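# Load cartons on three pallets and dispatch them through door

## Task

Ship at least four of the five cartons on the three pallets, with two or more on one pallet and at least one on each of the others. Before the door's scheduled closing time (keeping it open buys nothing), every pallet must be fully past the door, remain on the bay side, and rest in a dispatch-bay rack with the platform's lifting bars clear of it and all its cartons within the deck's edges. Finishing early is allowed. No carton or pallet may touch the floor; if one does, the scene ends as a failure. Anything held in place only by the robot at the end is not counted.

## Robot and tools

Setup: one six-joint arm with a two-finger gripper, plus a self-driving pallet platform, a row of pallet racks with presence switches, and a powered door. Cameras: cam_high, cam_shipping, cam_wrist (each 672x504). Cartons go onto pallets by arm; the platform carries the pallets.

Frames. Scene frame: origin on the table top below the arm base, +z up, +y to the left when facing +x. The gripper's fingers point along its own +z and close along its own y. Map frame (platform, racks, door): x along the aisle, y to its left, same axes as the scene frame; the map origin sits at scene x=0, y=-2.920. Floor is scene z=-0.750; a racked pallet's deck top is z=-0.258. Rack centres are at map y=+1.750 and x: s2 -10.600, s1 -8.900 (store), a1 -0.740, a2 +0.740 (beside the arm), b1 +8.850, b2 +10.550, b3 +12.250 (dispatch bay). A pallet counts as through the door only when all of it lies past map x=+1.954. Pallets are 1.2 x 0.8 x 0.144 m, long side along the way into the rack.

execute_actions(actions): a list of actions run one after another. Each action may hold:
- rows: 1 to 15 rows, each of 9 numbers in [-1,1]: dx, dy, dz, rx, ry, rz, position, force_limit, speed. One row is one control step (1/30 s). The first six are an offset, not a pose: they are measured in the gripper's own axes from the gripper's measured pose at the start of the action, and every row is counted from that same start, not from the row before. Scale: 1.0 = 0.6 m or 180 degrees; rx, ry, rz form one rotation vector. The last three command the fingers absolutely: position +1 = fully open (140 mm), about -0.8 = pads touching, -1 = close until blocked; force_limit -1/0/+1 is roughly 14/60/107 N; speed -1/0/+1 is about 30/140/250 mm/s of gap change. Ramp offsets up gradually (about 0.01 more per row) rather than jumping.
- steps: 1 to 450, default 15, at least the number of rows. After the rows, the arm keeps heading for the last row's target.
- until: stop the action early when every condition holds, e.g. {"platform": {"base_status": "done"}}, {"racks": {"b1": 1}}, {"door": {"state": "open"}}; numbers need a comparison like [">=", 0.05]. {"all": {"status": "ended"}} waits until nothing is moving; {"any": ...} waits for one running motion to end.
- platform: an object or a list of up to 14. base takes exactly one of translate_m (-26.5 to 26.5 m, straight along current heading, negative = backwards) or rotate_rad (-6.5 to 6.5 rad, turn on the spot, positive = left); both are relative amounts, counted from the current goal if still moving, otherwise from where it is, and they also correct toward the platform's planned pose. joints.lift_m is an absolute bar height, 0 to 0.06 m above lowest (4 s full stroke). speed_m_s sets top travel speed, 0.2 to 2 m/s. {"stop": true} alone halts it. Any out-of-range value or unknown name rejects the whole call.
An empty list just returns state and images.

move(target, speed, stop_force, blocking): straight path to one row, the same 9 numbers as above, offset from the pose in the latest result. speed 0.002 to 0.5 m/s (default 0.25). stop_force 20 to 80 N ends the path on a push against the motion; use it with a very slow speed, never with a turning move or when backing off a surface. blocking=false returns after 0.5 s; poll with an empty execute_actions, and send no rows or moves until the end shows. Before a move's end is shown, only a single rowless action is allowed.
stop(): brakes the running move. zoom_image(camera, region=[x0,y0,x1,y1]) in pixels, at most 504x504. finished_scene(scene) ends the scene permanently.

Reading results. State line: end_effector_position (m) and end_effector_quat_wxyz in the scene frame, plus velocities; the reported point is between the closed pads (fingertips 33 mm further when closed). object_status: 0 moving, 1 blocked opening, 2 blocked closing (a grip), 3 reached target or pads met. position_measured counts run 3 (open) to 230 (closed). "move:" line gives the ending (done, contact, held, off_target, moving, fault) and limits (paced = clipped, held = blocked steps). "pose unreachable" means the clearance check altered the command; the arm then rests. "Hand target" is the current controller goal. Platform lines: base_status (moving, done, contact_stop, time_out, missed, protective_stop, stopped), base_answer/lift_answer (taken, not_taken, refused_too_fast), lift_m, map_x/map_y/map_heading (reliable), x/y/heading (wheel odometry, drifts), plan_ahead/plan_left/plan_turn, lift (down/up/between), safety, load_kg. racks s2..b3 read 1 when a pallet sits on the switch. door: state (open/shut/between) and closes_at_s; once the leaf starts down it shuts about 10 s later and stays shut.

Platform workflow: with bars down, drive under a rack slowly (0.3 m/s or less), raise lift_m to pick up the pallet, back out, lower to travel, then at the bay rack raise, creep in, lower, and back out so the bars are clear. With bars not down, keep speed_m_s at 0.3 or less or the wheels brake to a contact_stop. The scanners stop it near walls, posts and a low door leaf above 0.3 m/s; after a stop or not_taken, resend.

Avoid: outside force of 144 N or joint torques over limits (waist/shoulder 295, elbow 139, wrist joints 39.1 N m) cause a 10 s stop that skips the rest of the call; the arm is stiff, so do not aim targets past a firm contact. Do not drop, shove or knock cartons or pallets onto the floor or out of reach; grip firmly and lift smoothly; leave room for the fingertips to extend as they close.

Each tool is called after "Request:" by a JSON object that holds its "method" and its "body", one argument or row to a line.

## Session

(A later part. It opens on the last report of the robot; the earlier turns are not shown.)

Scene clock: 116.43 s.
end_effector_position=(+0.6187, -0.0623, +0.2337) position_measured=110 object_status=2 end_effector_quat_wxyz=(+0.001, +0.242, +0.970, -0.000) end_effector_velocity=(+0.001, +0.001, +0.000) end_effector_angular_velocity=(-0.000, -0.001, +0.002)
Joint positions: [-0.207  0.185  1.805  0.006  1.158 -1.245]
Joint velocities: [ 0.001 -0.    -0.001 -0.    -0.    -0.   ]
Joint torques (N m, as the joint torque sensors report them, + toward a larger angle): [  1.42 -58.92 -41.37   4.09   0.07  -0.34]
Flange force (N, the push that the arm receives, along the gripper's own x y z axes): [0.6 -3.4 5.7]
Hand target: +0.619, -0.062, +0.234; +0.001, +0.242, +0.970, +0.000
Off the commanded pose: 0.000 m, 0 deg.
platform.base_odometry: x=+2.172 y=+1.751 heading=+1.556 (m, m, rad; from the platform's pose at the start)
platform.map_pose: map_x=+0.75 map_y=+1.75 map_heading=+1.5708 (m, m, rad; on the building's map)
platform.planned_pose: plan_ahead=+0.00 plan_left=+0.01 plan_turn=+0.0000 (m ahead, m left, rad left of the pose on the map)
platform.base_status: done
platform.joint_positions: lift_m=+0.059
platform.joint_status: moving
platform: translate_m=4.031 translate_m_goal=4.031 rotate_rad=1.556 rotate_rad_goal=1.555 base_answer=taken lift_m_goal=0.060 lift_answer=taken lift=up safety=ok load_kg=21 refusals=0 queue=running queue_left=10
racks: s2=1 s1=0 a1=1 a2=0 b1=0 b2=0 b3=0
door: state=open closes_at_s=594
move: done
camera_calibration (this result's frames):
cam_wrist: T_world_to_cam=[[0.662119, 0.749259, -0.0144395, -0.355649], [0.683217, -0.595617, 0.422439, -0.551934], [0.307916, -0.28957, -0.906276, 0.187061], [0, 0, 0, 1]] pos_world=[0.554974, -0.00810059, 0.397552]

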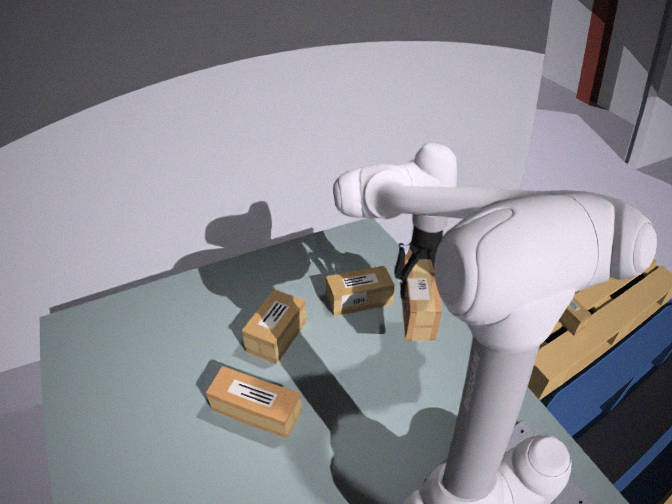

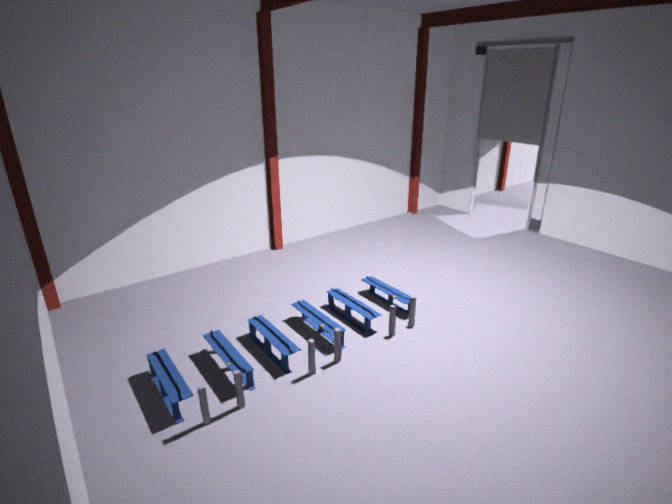

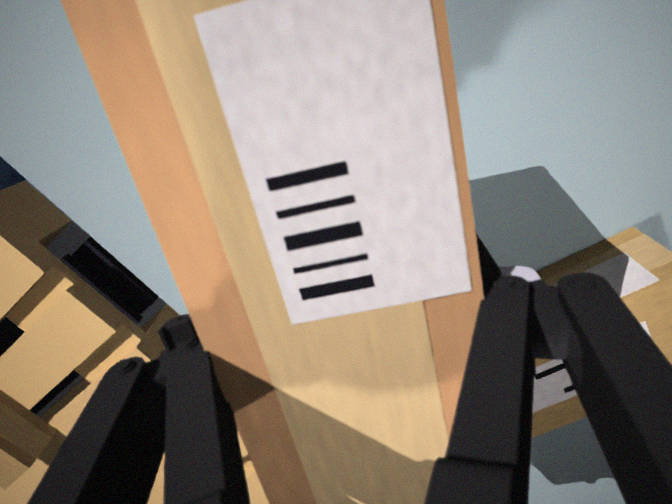

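Request:
{"method": "move", "body": {
  "target": [-0.0825,-0.9335,0.05,0,0,0.3444,-1,0.3,0.3],
  "speed": 0.45
}}

Request:
{"method": "move", "body": {
  "target": [-0.2833,-0.9167,0.0833,0,0,0.25,-1,0.3,0.3],
  "speed": 0.45
}}

Request:
{"method": "move", "body": {
  "target": [-0.6835,-0.3772,0.39,0,0,0.25,-1,0.3,0.3],
  "speed": 0.4
}}

Request:
{"method": "move", "body": {
  "target": [0,0,0.163,0,0,0,-1,0.3,0.3],
  "speed": 0.15
}}

Scene clock: 128.80 s.
end_effector_position=(+0.3992, -0.5793, +0.2039) position_measured=110 object_status=2 end_effector_quat_wxyz=(+0.001, +0.707, +0.707, +0.000) end_effector_velocity=(+0.001, +0.000, +0.000) end_effector_angular_velocity=(+0.000, -0.001, +0.001)
Joint positions: [-1.062  0.33   1.678 -0.001  1.142 -1.014]
Joint velocities: [ 0.001  0.    -0.001  0.001  0.    -0.   ]
Joint torques (N m, as the joint torque sensors report them, + toward a larger angle): [  0.43 -72.14 -40.74   4.01   0.11  -0.25]
Flange force (N, the push that the arm receives, along the gripper's own x y z axes): [2.7 -2.3 4.1]
Hand target: +0.399, -0.579, +0.204; +0.001, +0.707, +0.707, +0.000
Off the commanded pose: 0.001 m, 0 deg.
platform.base_odometry: x=+2.141 y=+0.000 heading=+1.021 (m, m, rad; from the platform's pose at the start)
platform.map_pose: map_x=+0.74 map_y=-0.01 map_heading=+1.0210 (m, m, rad; on the building's map)
platform.planned_pose: plan_ahead=+0.01 plan_left=+0.00 plan_turn=-1.0210 (m ahead, m left, rad left of the pose on the map)
platform.base_status: moving
platform.joint_positions: lift_m=+0.000
platform.joint_status: done
platform: translate_m=2.281 translate_m_goal=2.281 rotate_rad=1.005 rotate_rad_goal=-0.016 base_answer=taken lift_m_goal=0.000 lift_answer=taken lift=down safety=ok load_kg=-48 refusals=0 queue=running queue_left=7
racks: s2=1 s1=0 a1=1 a2=0 b1=0 b2=0 b3=0
door: state=open closes_at_s=594
move: done
camera_calibration (this result's frames):
cam_wrist: T_world_to_cam=[[0.97246, -0.232699, -0.0131359, -0.516376], [-0.205689, -0.883359, 0.421151, -0.508849], [-0.109605, -0.406851, -0.906895, 0.176804], [0, 0, 0, 1]] pos_world=[0.416869, -0.497724, 0.367862]

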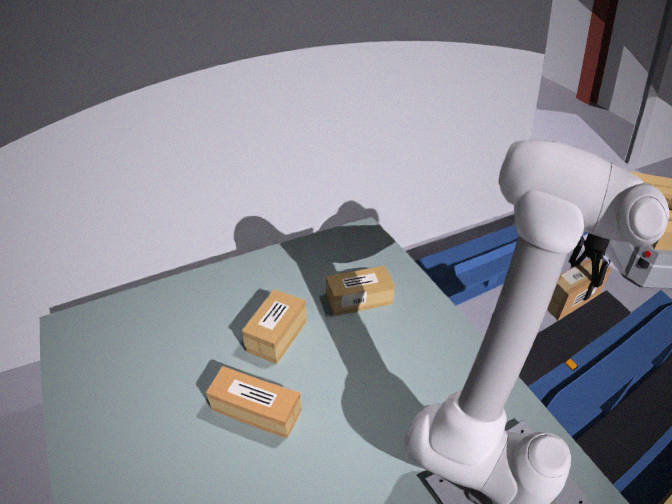

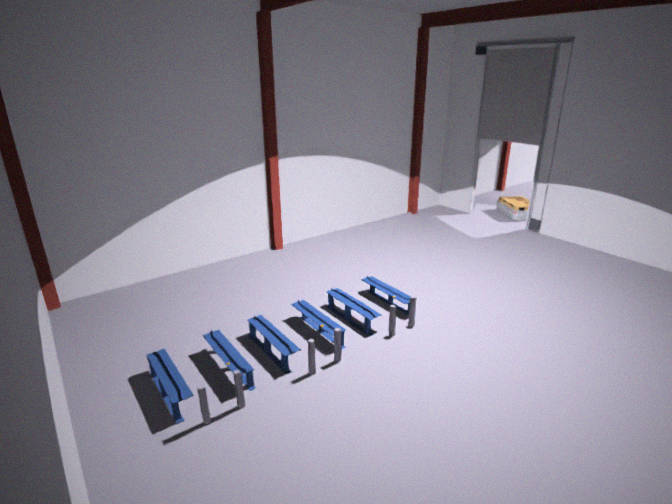

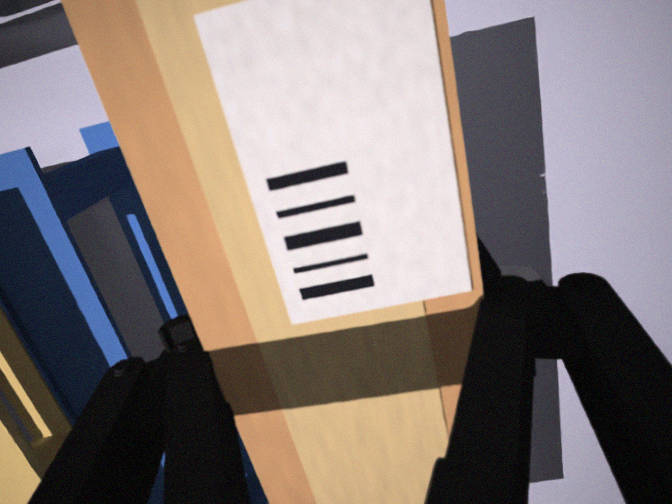

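Scene clock: 130.53 s.
end_effector_position=(-0.1504, -0.7486, +0.1533) position_measured=110 object_status=2 end_effector_quat_wxyz=(+0.001, +0.924, +0.382, +0.001) end_effector_velocity=(-0.002, -0.000, -0.000) end_effector_angular_velocity=(-0.000, -0.001, -0.004)
Joint positions: [-1.856  0.448  1.6   -0.008  1.098 -1.02 ]
Joint velocities: [-0.003  0.    -0.001  0.001 -0.     0.   ]
Joint torques (N m, as the joint torque sensors report them, + toward a larger angle): [  1.98 -84.26 -39.65   3.84  -0.04  -0.34]
Flange force (N, the push that the arm receives, along the gripper's own x y z axes): [0.2 -2.3 4.5]
Hand target: -0.150, -0.749, +0.153; +0.001, +0.924, +0.382, +0.001
Off the commanded pose: 0.001 m, 0 deg.
platform.base_odometry: x=+2.141 y=+0.000 heading=+0.155 (m, m, rad; from the platform's pose at the start)
platform.map_pose: map_x=+0.74 map_y=-0.01 map_heading=+0.1571 (m, m, rad; on the building's map)
platform.planned_pose: plan_ahead=+0.00 plan_left=+0.01 plan_turn=-0.1571 (m ahead, m left, rad left of the pose on the map)
platform.base_status: moving
platform.joint_positions: lift_m=+0.000
platform.joint_status: done
platform: translate_m=2.281 translate_m_goal=2.281 rotate_rad=0.138 rotate_rad_goal=-0.016 base_answer=taken lift_m_goal=0.000 lift_answer=taken lift=down safety=ok load_kg=-48 refusals=0 queue=running queue_left=7
racks: s2=1 s1=0 a1=1 a2=0 b1=0 b2=0 b3=0
door: state=open closes_at_s=594
move: done
camera_calibration (this result's frames):
cam_wrist: T_world_to_cam=[[0.523153, -0.852133, -0.013438, -0.553204], [-0.770428, -0.479615, 0.420013, -0.532648], [-0.364352, -0.209378, -0.907418, 0.111393], [0, 0, 0, 1]] pos_world=[-0.0803701, -0.703546, 0.317365]

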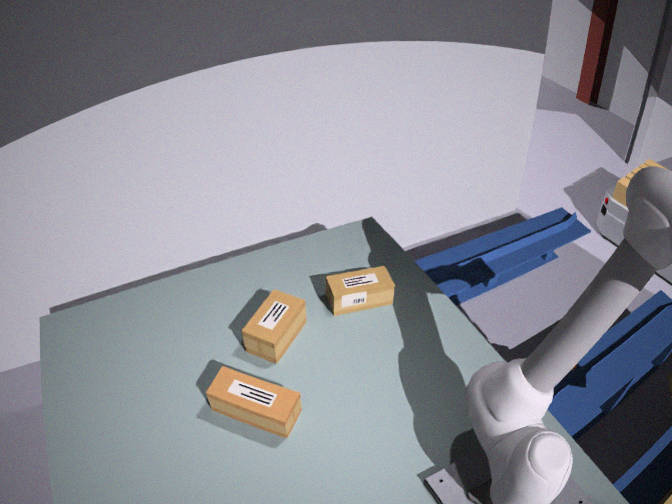

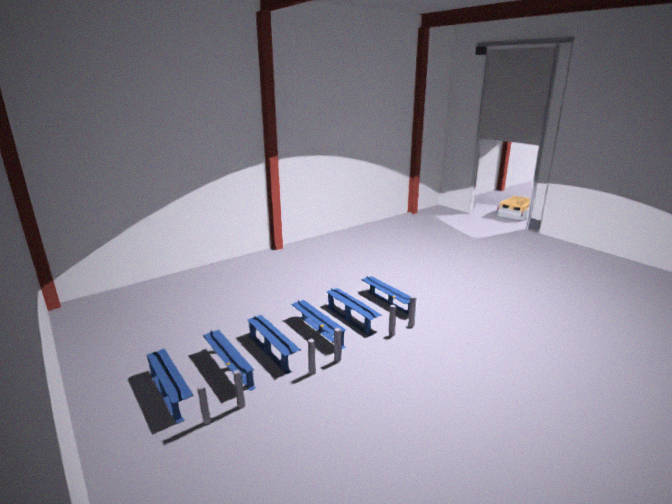

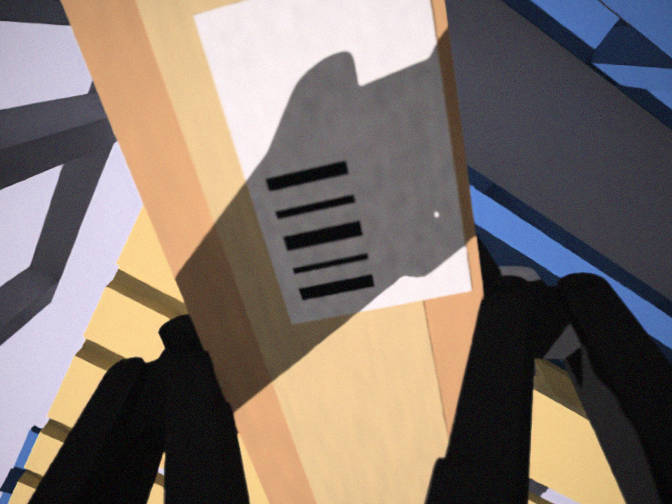

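Scene clock: 132.33 s.
end_effector_position=(-0.6002, -0.8787, -0.0808) position_measured=110 object_status=2 end_effector_quat_wxyz=(+0.001, +1.000, -0.000, +0.001) end_effector_velocity=(+0.001, -0.000, -0.001) end_effector_angular_velocity=(+0.001, +0.000, +0.001)
Joint positions: [-2.247  1.088  0.883 -0.009  1.172 -0.626]
Joint velocities: [ 0.001  0.001 -0.001 -0.001  0.001  0.001]
Joint torques (N m, as the joint torque sensors report them, + toward a larger angle): [   3.06 -133.9   -41.86    4.2     0.08   -0.35]
Flange force (N, the push that the arm receives, along the gripper's own x y z axes): [2.6 -6.1 4.3]
Hand target: -0.600, -0.879, -0.081; +0.001, +1.000, -0.000, +0.001
Off the commanded pose: 0.001 m, 0 deg.
platform.base_odometry: x=+2.372 y=-0.002 heading=-0.012 (m, m, rad; from the platform's pose at the start)
platform.map_pose: map_x=+0.98 map_y=-0.01 map_heading=+0.0044 (m, m, rad; on the building's map)
platform.planned_pose: plan_ahead=+7.87 plan_left=-0.02 plan_turn=-0.0044 (m ahead, m left, rad left of the pose on the map)
platform.base_status: moving
platform.joint_positions: lift_m=+0.000
platform.joint_status: done
platform: translate_m=2.525 translate_m_goal=10.391 rotate_rad=-0.012 rotate_rad_goal=-0.011 base_answer=taken lift_m_goal=0.000 lift_answer=taken lift=down safety=ok load_kg=-48 refusals=0 queue=running queue_left=6
racks: s2=1 s1=0 a1=1 a2=0 b1=0 b2=0 b3=0
door: state=open closes_at_s=594
move: done
camera_calibration (this result's frames):
cam_wrist: T_world_to_cam=[[-0.232609, -0.972464, -0.0143798, -0.991268], [-0.884413, 0.20535, 0.419099, -0.309879], [-0.404606, 0.110204, -0.907826, -0.0355249], [0, 0, 0, 1]] pos_world=[-0.519012, -0.896424, 0.0833654]

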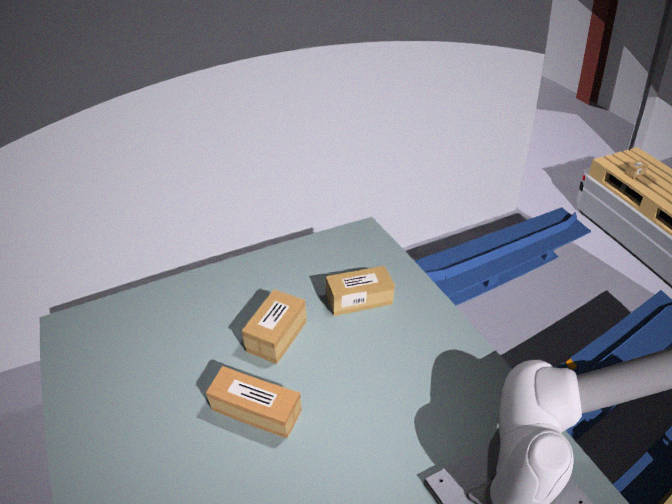

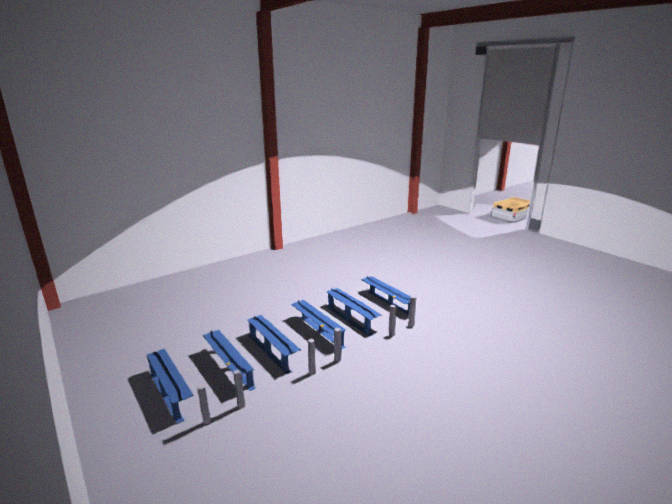

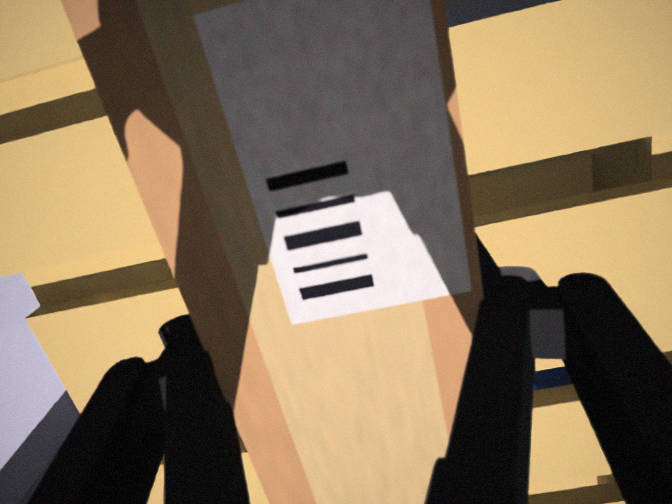

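Scene clock: 133.33 s.
end_effector_position=(-0.6001, -0.8788, -0.1785) position_measured=110 object_status=2 end_effector_quat_wxyz=(+0.001, +1.000, -0.000, +0.001) end_effector_velocity=(+0.000, -0.000, +0.000) end_effector_angular_velocity=(-0.000, +0.000, -0.000)
Joint positions: [-2.248  1.176  0.892 -0.01   1.076 -0.626]
Joint velocities: [ 0.001 -0.    -0.    -0.    -0.     0.001]
Joint torques (N m, as the joint torque sensors report them, + toward a larger angle): [   2.7  -138.9   -40.72    3.99   -0.11   -0.16]
Flange force (N, the push that the arm receives, along the gripper's own x y z axes): [1.8 -4.0 3.6]
Hand target: -0.600, -0.879, -0.179; +0.001, +1.000, -0.000, +0.001
Off the commanded pose: 0.000 m, 0 deg.
platform.base_odometry: x=+2.970 y=-0.010 heading=-0.014 (m, m, rad; from the platform's pose at the start)
platform.map_pose: map_x=+1.59 map_y=+0.00 map_heading=+0.0044 (m, m, rad; on the building's map)
platform.planned_pose: plan_ahead=+7.26 plan_left=-0.03 plan_turn=-0.0044 (m ahead, m left, rad left of the pose on the map)
platform.base_status: moving
platform.joint_positions: lift_m=+0.000
platform.joint_status: done
platform: translate_m=3.136 translate_m_goal=10.391 rotate_rad=-0.014 rotate_rad_goal=-0.013 base_answer=taken lift_m_goal=0.000 lift_answer=taken lift=down safety=ok load_kg=-48 refusals=0 queue=running queue_left=6
racks: s2=1 s1=0 a1=1 a2=0 b1=0 b2=0 b3=0
door: state=open closes_at_s=594
move: done
camera_calibration (this result's frames):
cam_wrist: T_world_to_cam=[[-0.232604, -0.972466, -0.0143447, -0.992809], [-0.884371, 0.205349, 0.41919, -0.268792], [-0.404703, 0.110191, -0.907785, -0.12429], [0, 0, 0, 1]] pos_world=[-0.518943, -0.896581, -0.0143956]

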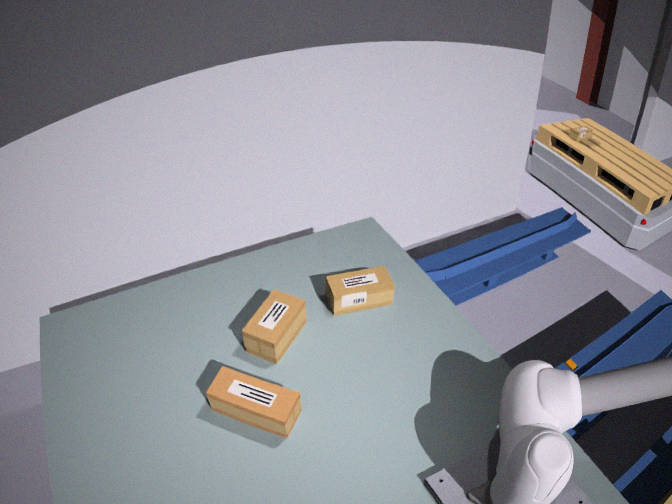

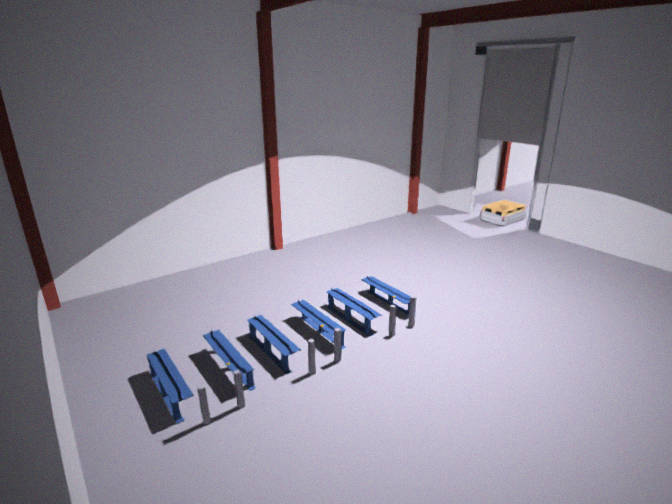

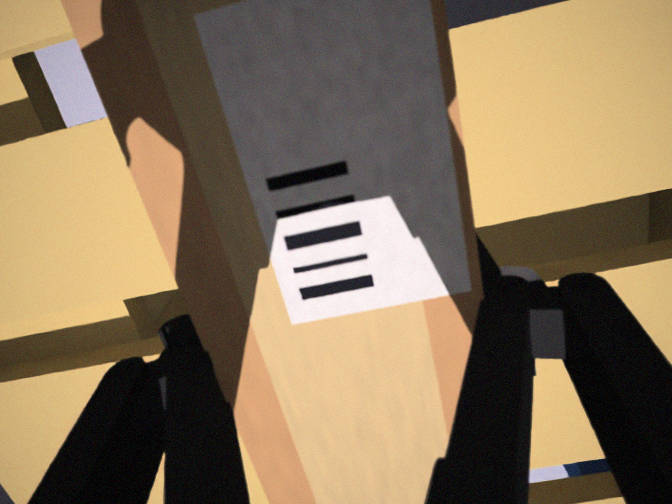

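Request:
{"method": "move", "body": {
  "target": [0,0,0.07,0,0,0,-1,0.3,0.3],
  "speed": 0.012,
  "stop_force": 20
}}

Request:
{"method": "execute_actions", "body": {
  "actions": [
    {"rows":[[0,0,0,0,0,0,1,0.3,0.3]],"steps":15}
  ]
}}

Request:
{"method": "move", "body": {
  "target": [0,0,-0.33,0,0,0,1,0.3,0.3],
  "speed": 0.3
}}

Request:
{"method": "move", "body": {
  "target": [0.75,-0.2167,-0.333,0,0,-0.25,1,0.3,0.3],
  "speed": 0.5
}}

Request:
{"method": "move", "body": {
  "target": [0.884,0.4125,-0.167,0,0,-0.25,1,0.3,0.3],
  "speed": 0.5
}}

Request:
{"method": "move", "body": {
  "target": [0.892,0.782,-0.05,0,0,0.072,1,0.3,0.3],
  "speed": 0.5
}}

Scene clock: 146.03 s.
end_effector_position=(-0.6002, -0.8790, -0.1961) position_measured=110 object_status=2 end_effector_quat_wxyz=(+0.001, +1.000, -0.000, +0.001) end_effector_velocity=(-0.000, +0.002, -0.001) end_effector_angular_velocity=(+0.003, -0.002, -0.001)
Joint positions: [-2.248  1.193  0.889 -0.01   1.06  -0.626]
Joint velocities: [-0.001  0.001  0.001  0.     0.003  0.   ]
Joint torques (N m, as the joint torque sensors report them, + toward a larger angle): [   2.8  -107.78  -26.26    3.82    0.09   -0.35]
Flange force (N, the push that the arm receives, along the gripper's own x y z axes): [1.1 -5.2 -22.9]
Hand target: -0.600, -0.879, -0.196; +0.001, +1.000, -0.000, +0.001
Off the commanded pose: 0.024 m, 0 deg.
platform.base_odometry: x=+10.242 y=-0.125 heading=+1.554 (m, m, rad; from the platform's pose at the start)
platform.map_pose: map_x=+8.85 map_y=+0.00 map_heading=+1.5664 (m, m, rad; on the building's map)
platform.planned_pose: plan_ahead=+0.00 plan_left=+0.00 plan_turn=+0.0044 (m ahead, m left, rad left of the pose on the map)
platform.base_status: done
platform.joint_positions: lift_m=+0.018
platform.joint_status: moving
platform: translate_m=10.382 translate_m_goal=10.382 rotate_rad=1.554 rotate_rad_goal=1.554 base_answer=taken lift_m_goal=0.060 lift_answer=taken lift=between safety=ok load_kg=22 refusals=0 queue=running queue_left=4
racks: s2=1 s1=0 a1=1 a2=0 b1=0 b2=0 b3=0
door: state=open closes_at_s=594
move: contact
camera_calibration (this result's frames):
cam_wrist: T_world_to_cam=[[-0.232614, -0.972468, -0.0140092, -0.993168], [-0.884282, 0.20548, 0.419312, -0.261251], [-0.404889, 0.109926, -0.907734, -0.140598], [0, 0, 0, 1]] pos_world=[-0.518972, -0.896687, -0.0319936]

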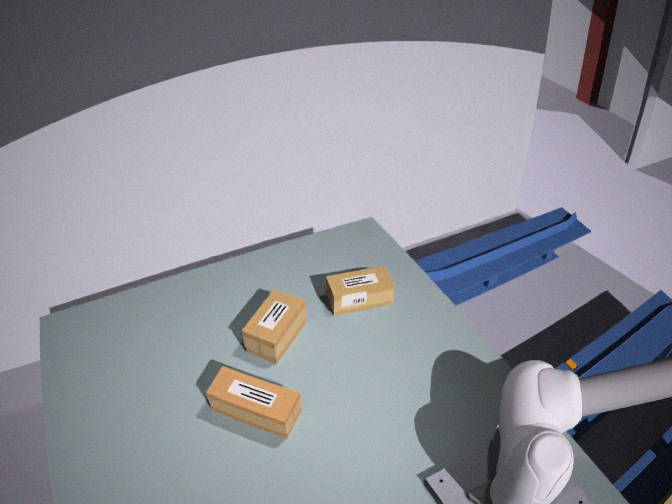

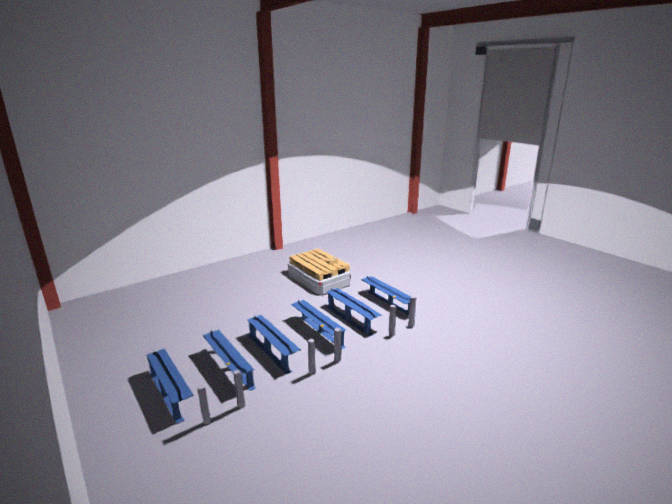

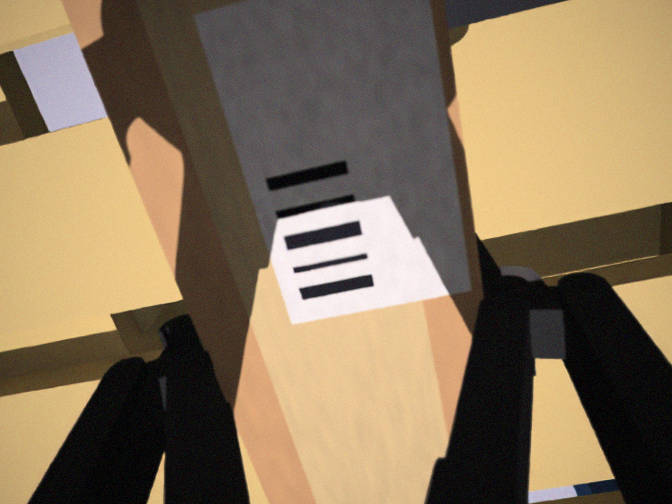

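Scene clock: 146.53 s.
end_effector_position=(-0.6001, -0.8789, -0.1962) position_measured=3 object_status=0 end_effector_quat_wxyz=(+0.001, +1.000, -0.000, +0.001) end_effector_velocity=(-0.001, +0.000, -0.000) end_effector_angular_velocity=(-0.001, +0.001, -0.000)
Joint positions: [-2.248  1.193  0.889 -0.01   1.06  -0.626]
Joint velocities: [-0.001  0.    -0.    -0.    -0.002 -0.001]
Joint torques (N m, as the joint torque sensors report them, + toward a larger angle): [   3.06 -131.95  -37.4     3.85   -0.18   -0.16]
Flange force (N, the push that the arm receives, along the gripper's own x y z axes): [1.1 -5.0 -0.7]
Hand target: -0.600, -0.879, -0.196; +0.001, +1.000, -0.000, +0.001
Off the commanded pose: 0.000 m, 0 deg.
platform.base_odometry: x=+10.242 y=-0.125 heading=+1.554 (m, m, rad; from the platform's pose at the start)
platform.map_pose: map_x=+8.85 map_y=+0.00 map_heading=+1.5664 (m, m, rad; on the building's map)
platform.planned_pose: plan_ahead=+0.00 plan_left=+0.00 plan_turn=+0.0044 (m ahead, m left, rad left of the pose on the map)
platform.base_status: done
platform.joint_positions: lift_m=+0.027
platform.joint_status: moving
platform: translate_m=10.382 translate_m_goal=10.382 rotate_rad=1.554 rotate_rad_goal=1.554 base_answer=taken lift_m_goal=0.060 lift_answer=taken lift=between safety=ok load_kg=22 refusals=0 queue=running queue_left=4
racks: s2=1 s1=0 a1=1 a2=0 b1=0 b2=0 b3=0
door: state=open closes_at_s=594
camera_calibration (this result's frames):
cam_wrist: T_world_to_cam=[[-0.232623, -0.972463, -0.0141992, -0.993136], [-0.884331, 0.20542, 0.419239, -0.261273], [-0.404778, 0.110082, -0.907765, -0.140521], [0, 0, 0, 1]] pos_world=[-0.518958, -0.896649, -0.0321258]

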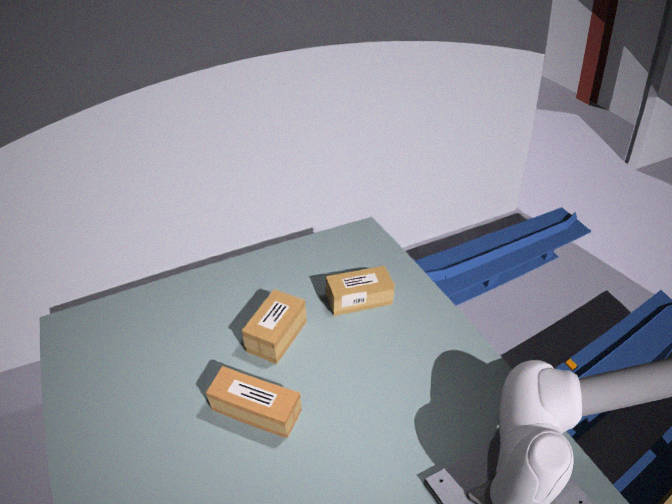

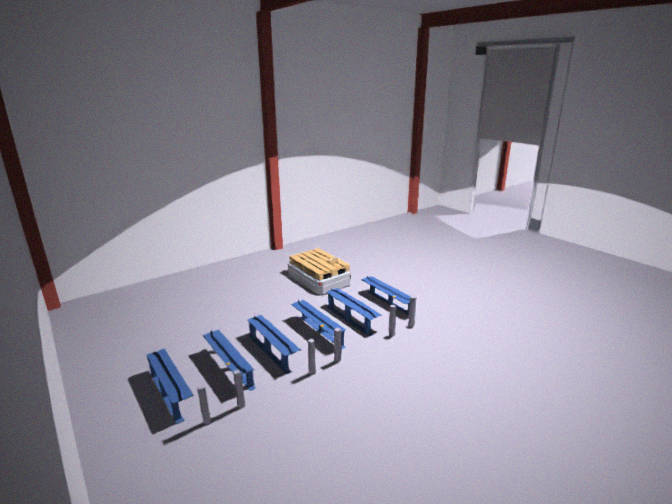

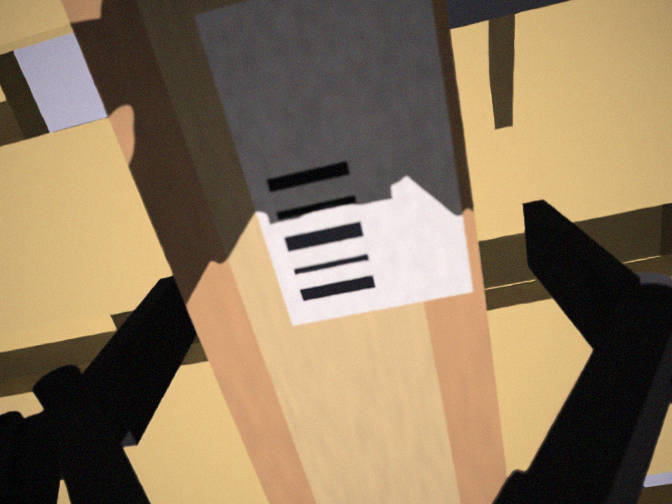

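Scene clock: 147.60 s.
end_effector_position=(-0.6003, -0.8787, +0.0019) position_measured=3 object_status=3 end_effector_quat_wxyz=(+0.001, +1.000, -0.000, +0.001) end_effector_velocity=(-0.001, +0.001, -0.001) end_effector_angular_velocity=(+0.000, -0.001, -0.002)
Joint positions: [-2.247  1.027  0.848 -0.009  1.267 -0.626]
Joint velocities: [-0.001  0.001  0.     0.001  0.     0.   ]
Joint torques (N m, as the joint torque sensors report them, + toward a larger angle): [   2.6  -126.31  -39.98    4.09    0.16   -0.5 ]
Flange force (N, the push that the arm receives, along the gripper's own x y z axes): [1.2 -5.1 -0.1]
Hand target: -0.600, -0.879, +0.002; +0.001, +1.000, -0.000, +0.001
Off the commanded pose: 0.000 m, 0 deg.
platform.base_odometry: x=+10.242 y=-0.125 heading=+1.554 (m, m, rad; from the platform's pose at the start)
platform.map_pose: map_x=+8.85 map_y=+0.00 map_heading=+1.5664 (m, m, rad; on the building's map)
platform.planned_pose: plan_ahead=+0.00 plan_left=+0.00 plan_turn=+0.0044 (m ahead, m left, rad left of the pose on the map)
platform.base_status: done
platform.joint_positions: lift_m=+0.044
platform.joint_status: moving
platform: translate_m=10.382 translate_m_goal=10.382 rotate_rad=1.554 rotate_rad_goal=1.554 base_answer=taken lift_m_goal=0.060 lift_answer=taken lift=between safety=ok load_kg=22 refusals=0 queue=running queue_left=4
racks: s2=1 s1=0 a1=1 a2=0 b1=0 b2=0 b3=0
door: state=open closes_at_s=594
move: done
camera_calibration (this result's frames):
cam_wrist: T_world_to_cam=[[-0.232602, -0.972471, -0.013994, -0.990118], [-0.884331, 0.205487, 0.419206, -0.34448], [-0.404791, 0.109883, -0.907783, 0.0390421], [0, 0, 0, 1]] pos_world=[-0.519133, -0.896365, 0.165994]

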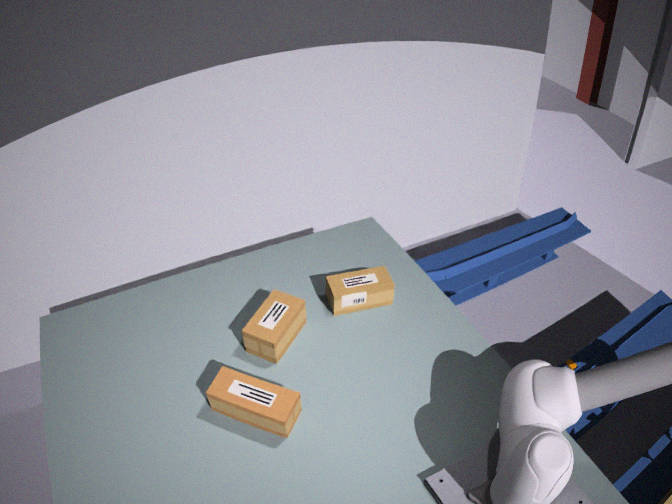

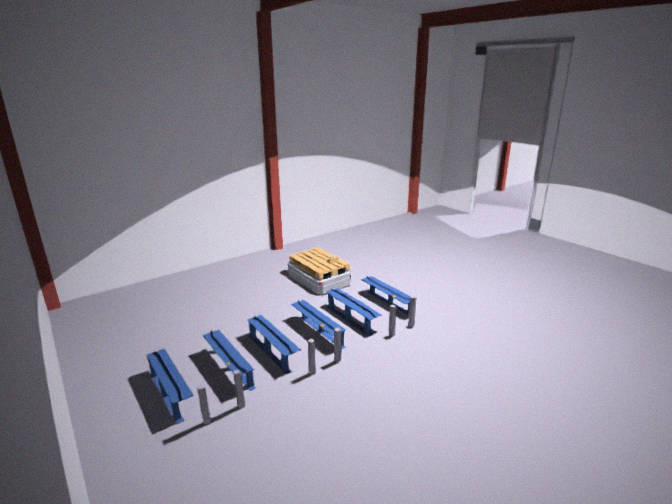

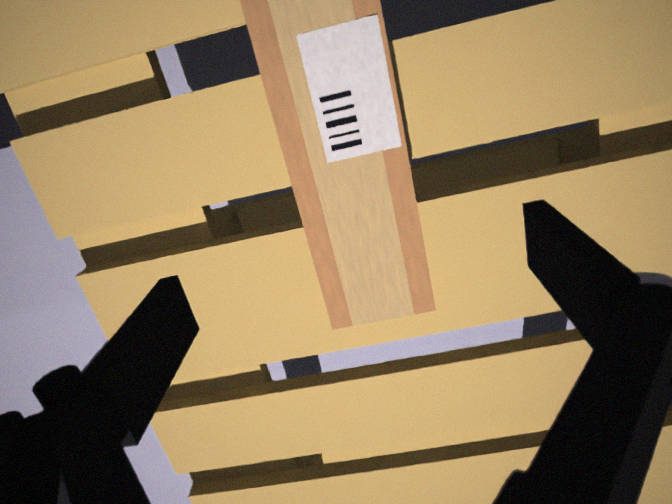

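Scene clock: 149.10 s.
end_effector_position=(-0.1505, -0.7485, +0.2017) position_measured=3 object_status=3 end_effector_quat_wxyz=(+0.001, +0.924, +0.382, +0.000) end_effector_velocity=(+0.000, -0.000, +0.001) end_effector_angular_velocity=(-0.002, -0.000, +0.000)
Joint positions: [-1.856  0.415  1.554 -0.008  1.176 -1.02 ]
Joint velocities: [ 0.    -0.001 -0.     0.001 -0.001 -0.   ]
Joint torques (N m, as the joint torque sensors report them, + toward a larger angle): [  2.46 -82.21 -40.31   4.22   0.07  -0.34]
Flange force (N, the push that the arm receives, along the gripper's own x y z axes): [-0.1 -2.4 2.4]
Hand target: -0.150, -0.749, +0.202; +0.001, +0.924, +0.382, +0.000
Off the commanded pose: 0.000 m, 0 deg.
platform.base_odometry: x=+10.242 y=-0.107 heading=+1.555 (m, m, rad; from the platform's pose at the start)
platform.map_pose: map_x=+8.85 map_y=+0.02 map_heading=+1.5708 (m, m, rad; on the building's map)
platform.planned_pose: plan_ahead=+1.73 plan_left=+0.00 plan_turn=+0.0000 (m ahead, m left, rad left of the pose on the map)
platform.base_status: moving
platform.joint_positions: lift_m=+0.060
platform.joint_status: done
platform: translate_m=10.404 translate_m_goal=12.132 rotate_rad=1.555 rotate_rad_goal=1.555 base_answer=taken lift_m_goal=0.060 lift_answer=taken lift=up safety=ok load_kg=19 refusals=0 queue=running queue_left=3
racks: s2=1 s1=0 a1=1 a2=0 b1=0 b2=0 b3=0
door: state=open closes_at_s=594
move: done; limits=paced
camera_calibration (this result's frames):
cam_wrist: T_world_to_cam=[[0.523091, -0.852175, -0.0131563, -0.552476], [-0.770398, -0.479383, 0.420332, -0.552922], [-0.364503, -0.209737, -0.907275, 0.154922], [0, 0, 0, 1]] pos_world=[-0.0805049, -0.703375, 0.365699]

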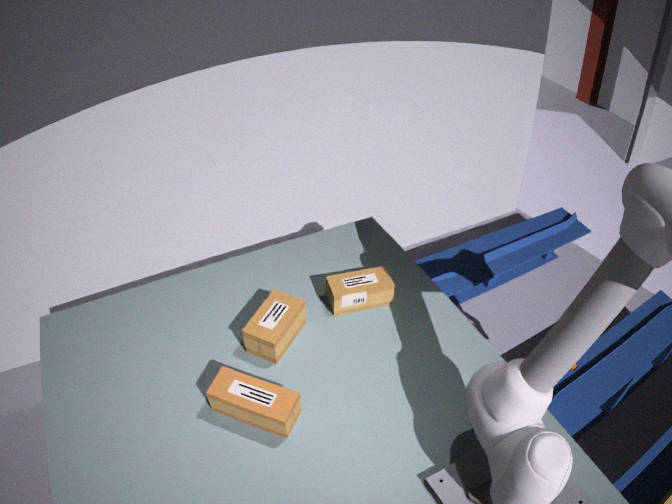

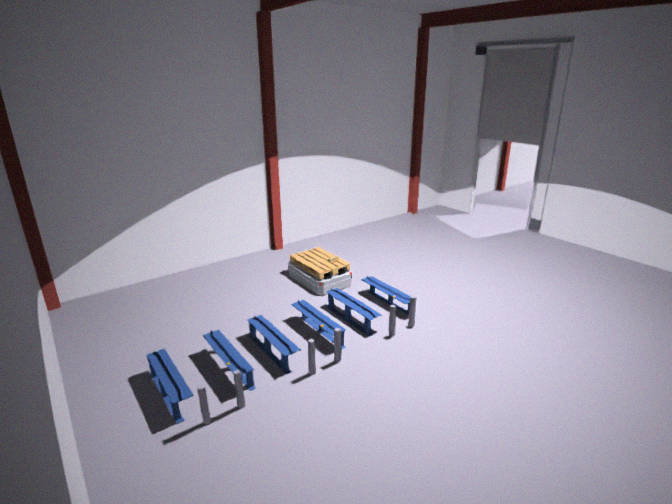

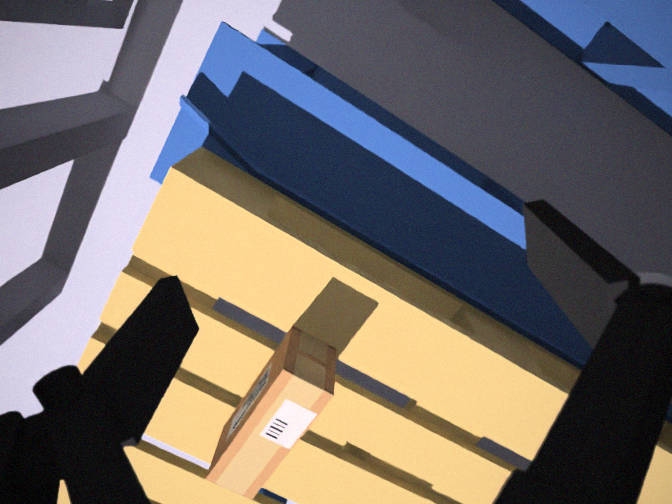

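Scene clock: 150.80 s.
end_effector_position=(+0.3990, -0.5490, +0.3022) position_measured=3 object_status=3 end_effector_quat_wxyz=(+0.001, +0.707, +0.707, +0.000) end_effector_velocity=(+0.000, -0.000, +0.001) end_effector_angular_velocity=(-0.001, -0.000, +0.001)
Joint positions: [-1.038  0.238  1.612 -0.001  1.299 -0.991]
Joint velocities: [ 0.001 -0.    -0.    -0.    -0.    -0.001]
Joint torques (N m, as the joint torque sensors report them, + toward a larger angle): [  1.04 -62.88 -40.84   4.48   0.    -0.1 ]
Flange force (N, the push that the arm receives, along the gripper's own x y z axes): [1.2 -2.8 0.5]
Hand target: +0.399, -0.549, +0.302; +0.001, +0.707, +0.707, +0.000
Off the commanded pose: 0.001 m, 0 deg.
platform.base_odometry: x=+10.249 y=+0.358 heading=+1.557 (m, m, rad; from the platform's pose at the start)
platform.map_pose: map_x=+8.85 map_y=+0.49 map_heading=+1.5708 (m, m, rad; on the building's map)
platform.planned_pose: plan_ahead=+1.26 plan_left=+0.00 plan_turn=+0.0000 (m ahead, m left, rad left of the pose on the map)
platform.base_status: moving
platform.joint_positions: lift_m=+0.060
platform.joint_status: done
platform: translate_m=10.875 translate_m_goal=12.132 rotate_rad=1.557 rotate_rad_goal=1.556 base_answer=taken lift_m_goal=0.060 lift_answer=taken lift=up safety=ok load_kg=19 refusals=0 queue=running queue_left=3
racks: s2=1 s1=0 a1=1 a2=0 b1=0 b2=0 b3=0
door: state=open closes_at_s=594
move: done; limits=paced
camera_calibration (this result's frames):
cam_wrist: T_world_to_cam=[[0.972435, -0.232796, -0.013245, -0.507839], [-0.205685, -0.883171, 0.421547, -0.523612], [-0.109832, -0.407203, -0.90671, 0.278088], [0, 0, 0, 1]] pos_world=[0.416684, -0.467424, 0.466146]

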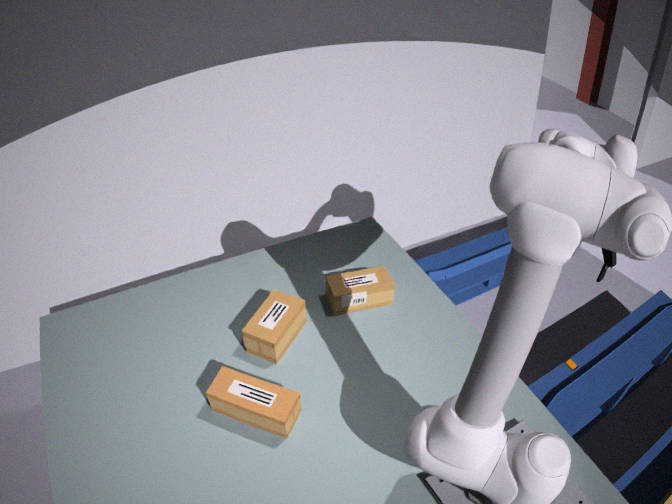

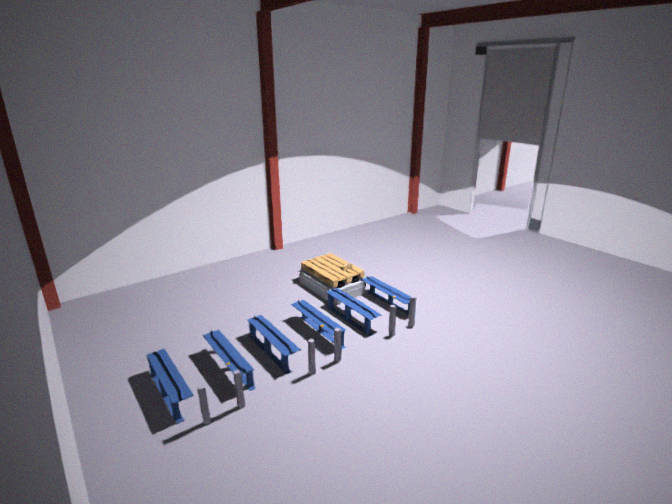

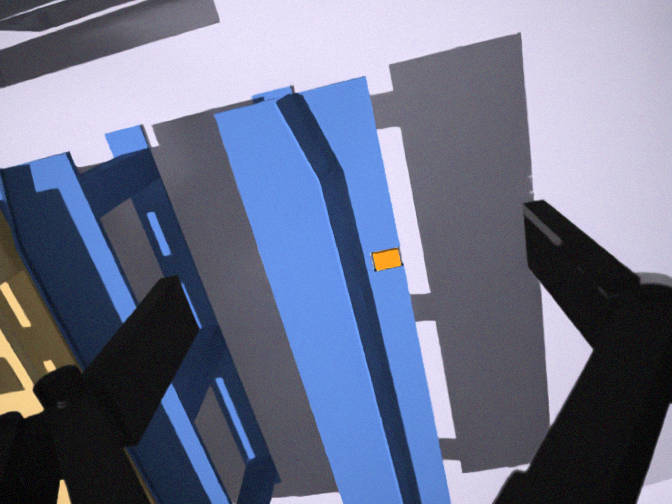

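Scene clock: 152.73 s.
end_effector_position=(+0.8686, -0.0151, +0.3326) position_measured=3 object_status=3 end_effector_quat_wxyz=(+0.001, +0.783, +0.622, +0.000) end_effector_velocity=(-0.000, -0.002, +0.001) end_effector_angular_velocity=(-0.000, -0.001, -0.002)
Joint positions: [-0.108  0.535  1.134  0.006  1.479  0.165]
Joint velocities: [-0.002 -0.001 -0.001 -0.     0.    -0.   ]
Joint torques (N m, as the joint torque sensors report them, + toward a larger angle): [  0.93 -92.45 -42.08   4.36  -0.07  -0.32]
Flange force (N, the push that the arm receives, along the gripper's own x y z axes): [-2.9 -2.9 0.6]
Hand target: +0.869, -0.015, +0.333; +0.001, +0.783, +0.623, +0.000
Off the commanded pose: 0.001 m, 0 deg.
platform.base_odometry: x=+10.257 y=+0.938 heading=+1.556 (m, m, rad; from the platform's pose at the start)
platform.map_pose: map_x=+8.85 map_y=+1.07 map_heading=+1.5708 (m, m, rad; on the building's map)
platform.planned_pose: plan_ahead=+0.68 plan_left=+0.00 plan_turn=+0.0000 (m ahead, m left, rad left of the pose on the map)
platform.base_status: moving
platform.joint_positions: lift_m=+0.060
platform.joint_status: done
platform: translate_m=11.455 translate_m_goal=12.132 rotate_rad=1.556 rotate_rad_goal=1.555 base_answer=taken lift_m_goal=0.060 lift_answer=taken lift=up safety=ok load_kg=19 refusals=0 queue=running queue_left=3
racks: s2=1 s1=0 a1=1 a2=0 b1=0 b2=0 b3=0
door: state=open closes_at_s=594
move: done; limits=paced
camera_calibration (this result's frames):
cam_wrist: T_world_to_cam=[[0.895446, -0.444974, -0.0132268, -0.776092], [-0.398735, -0.8149, 0.420652, 0.200785], [-0.197958, -0.371397, -0.907126, 0.651818], [0, 0, 0, 1]] pos_world=[0.904041, 0.060362, 0.496555]

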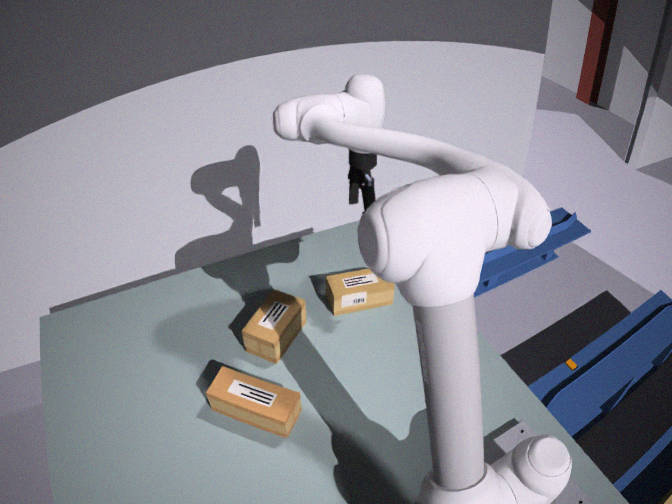

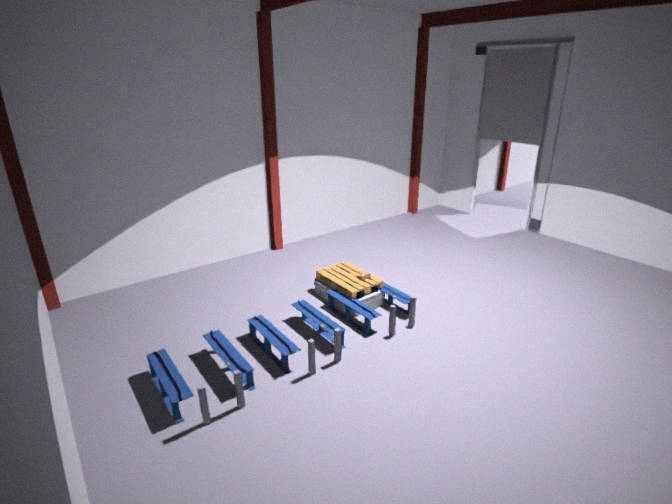

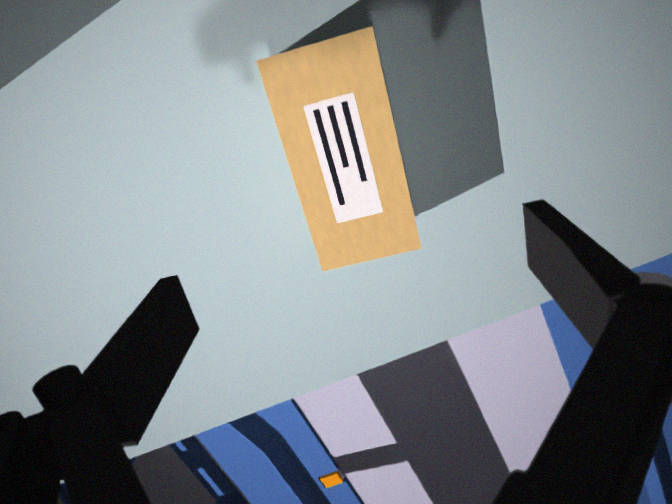

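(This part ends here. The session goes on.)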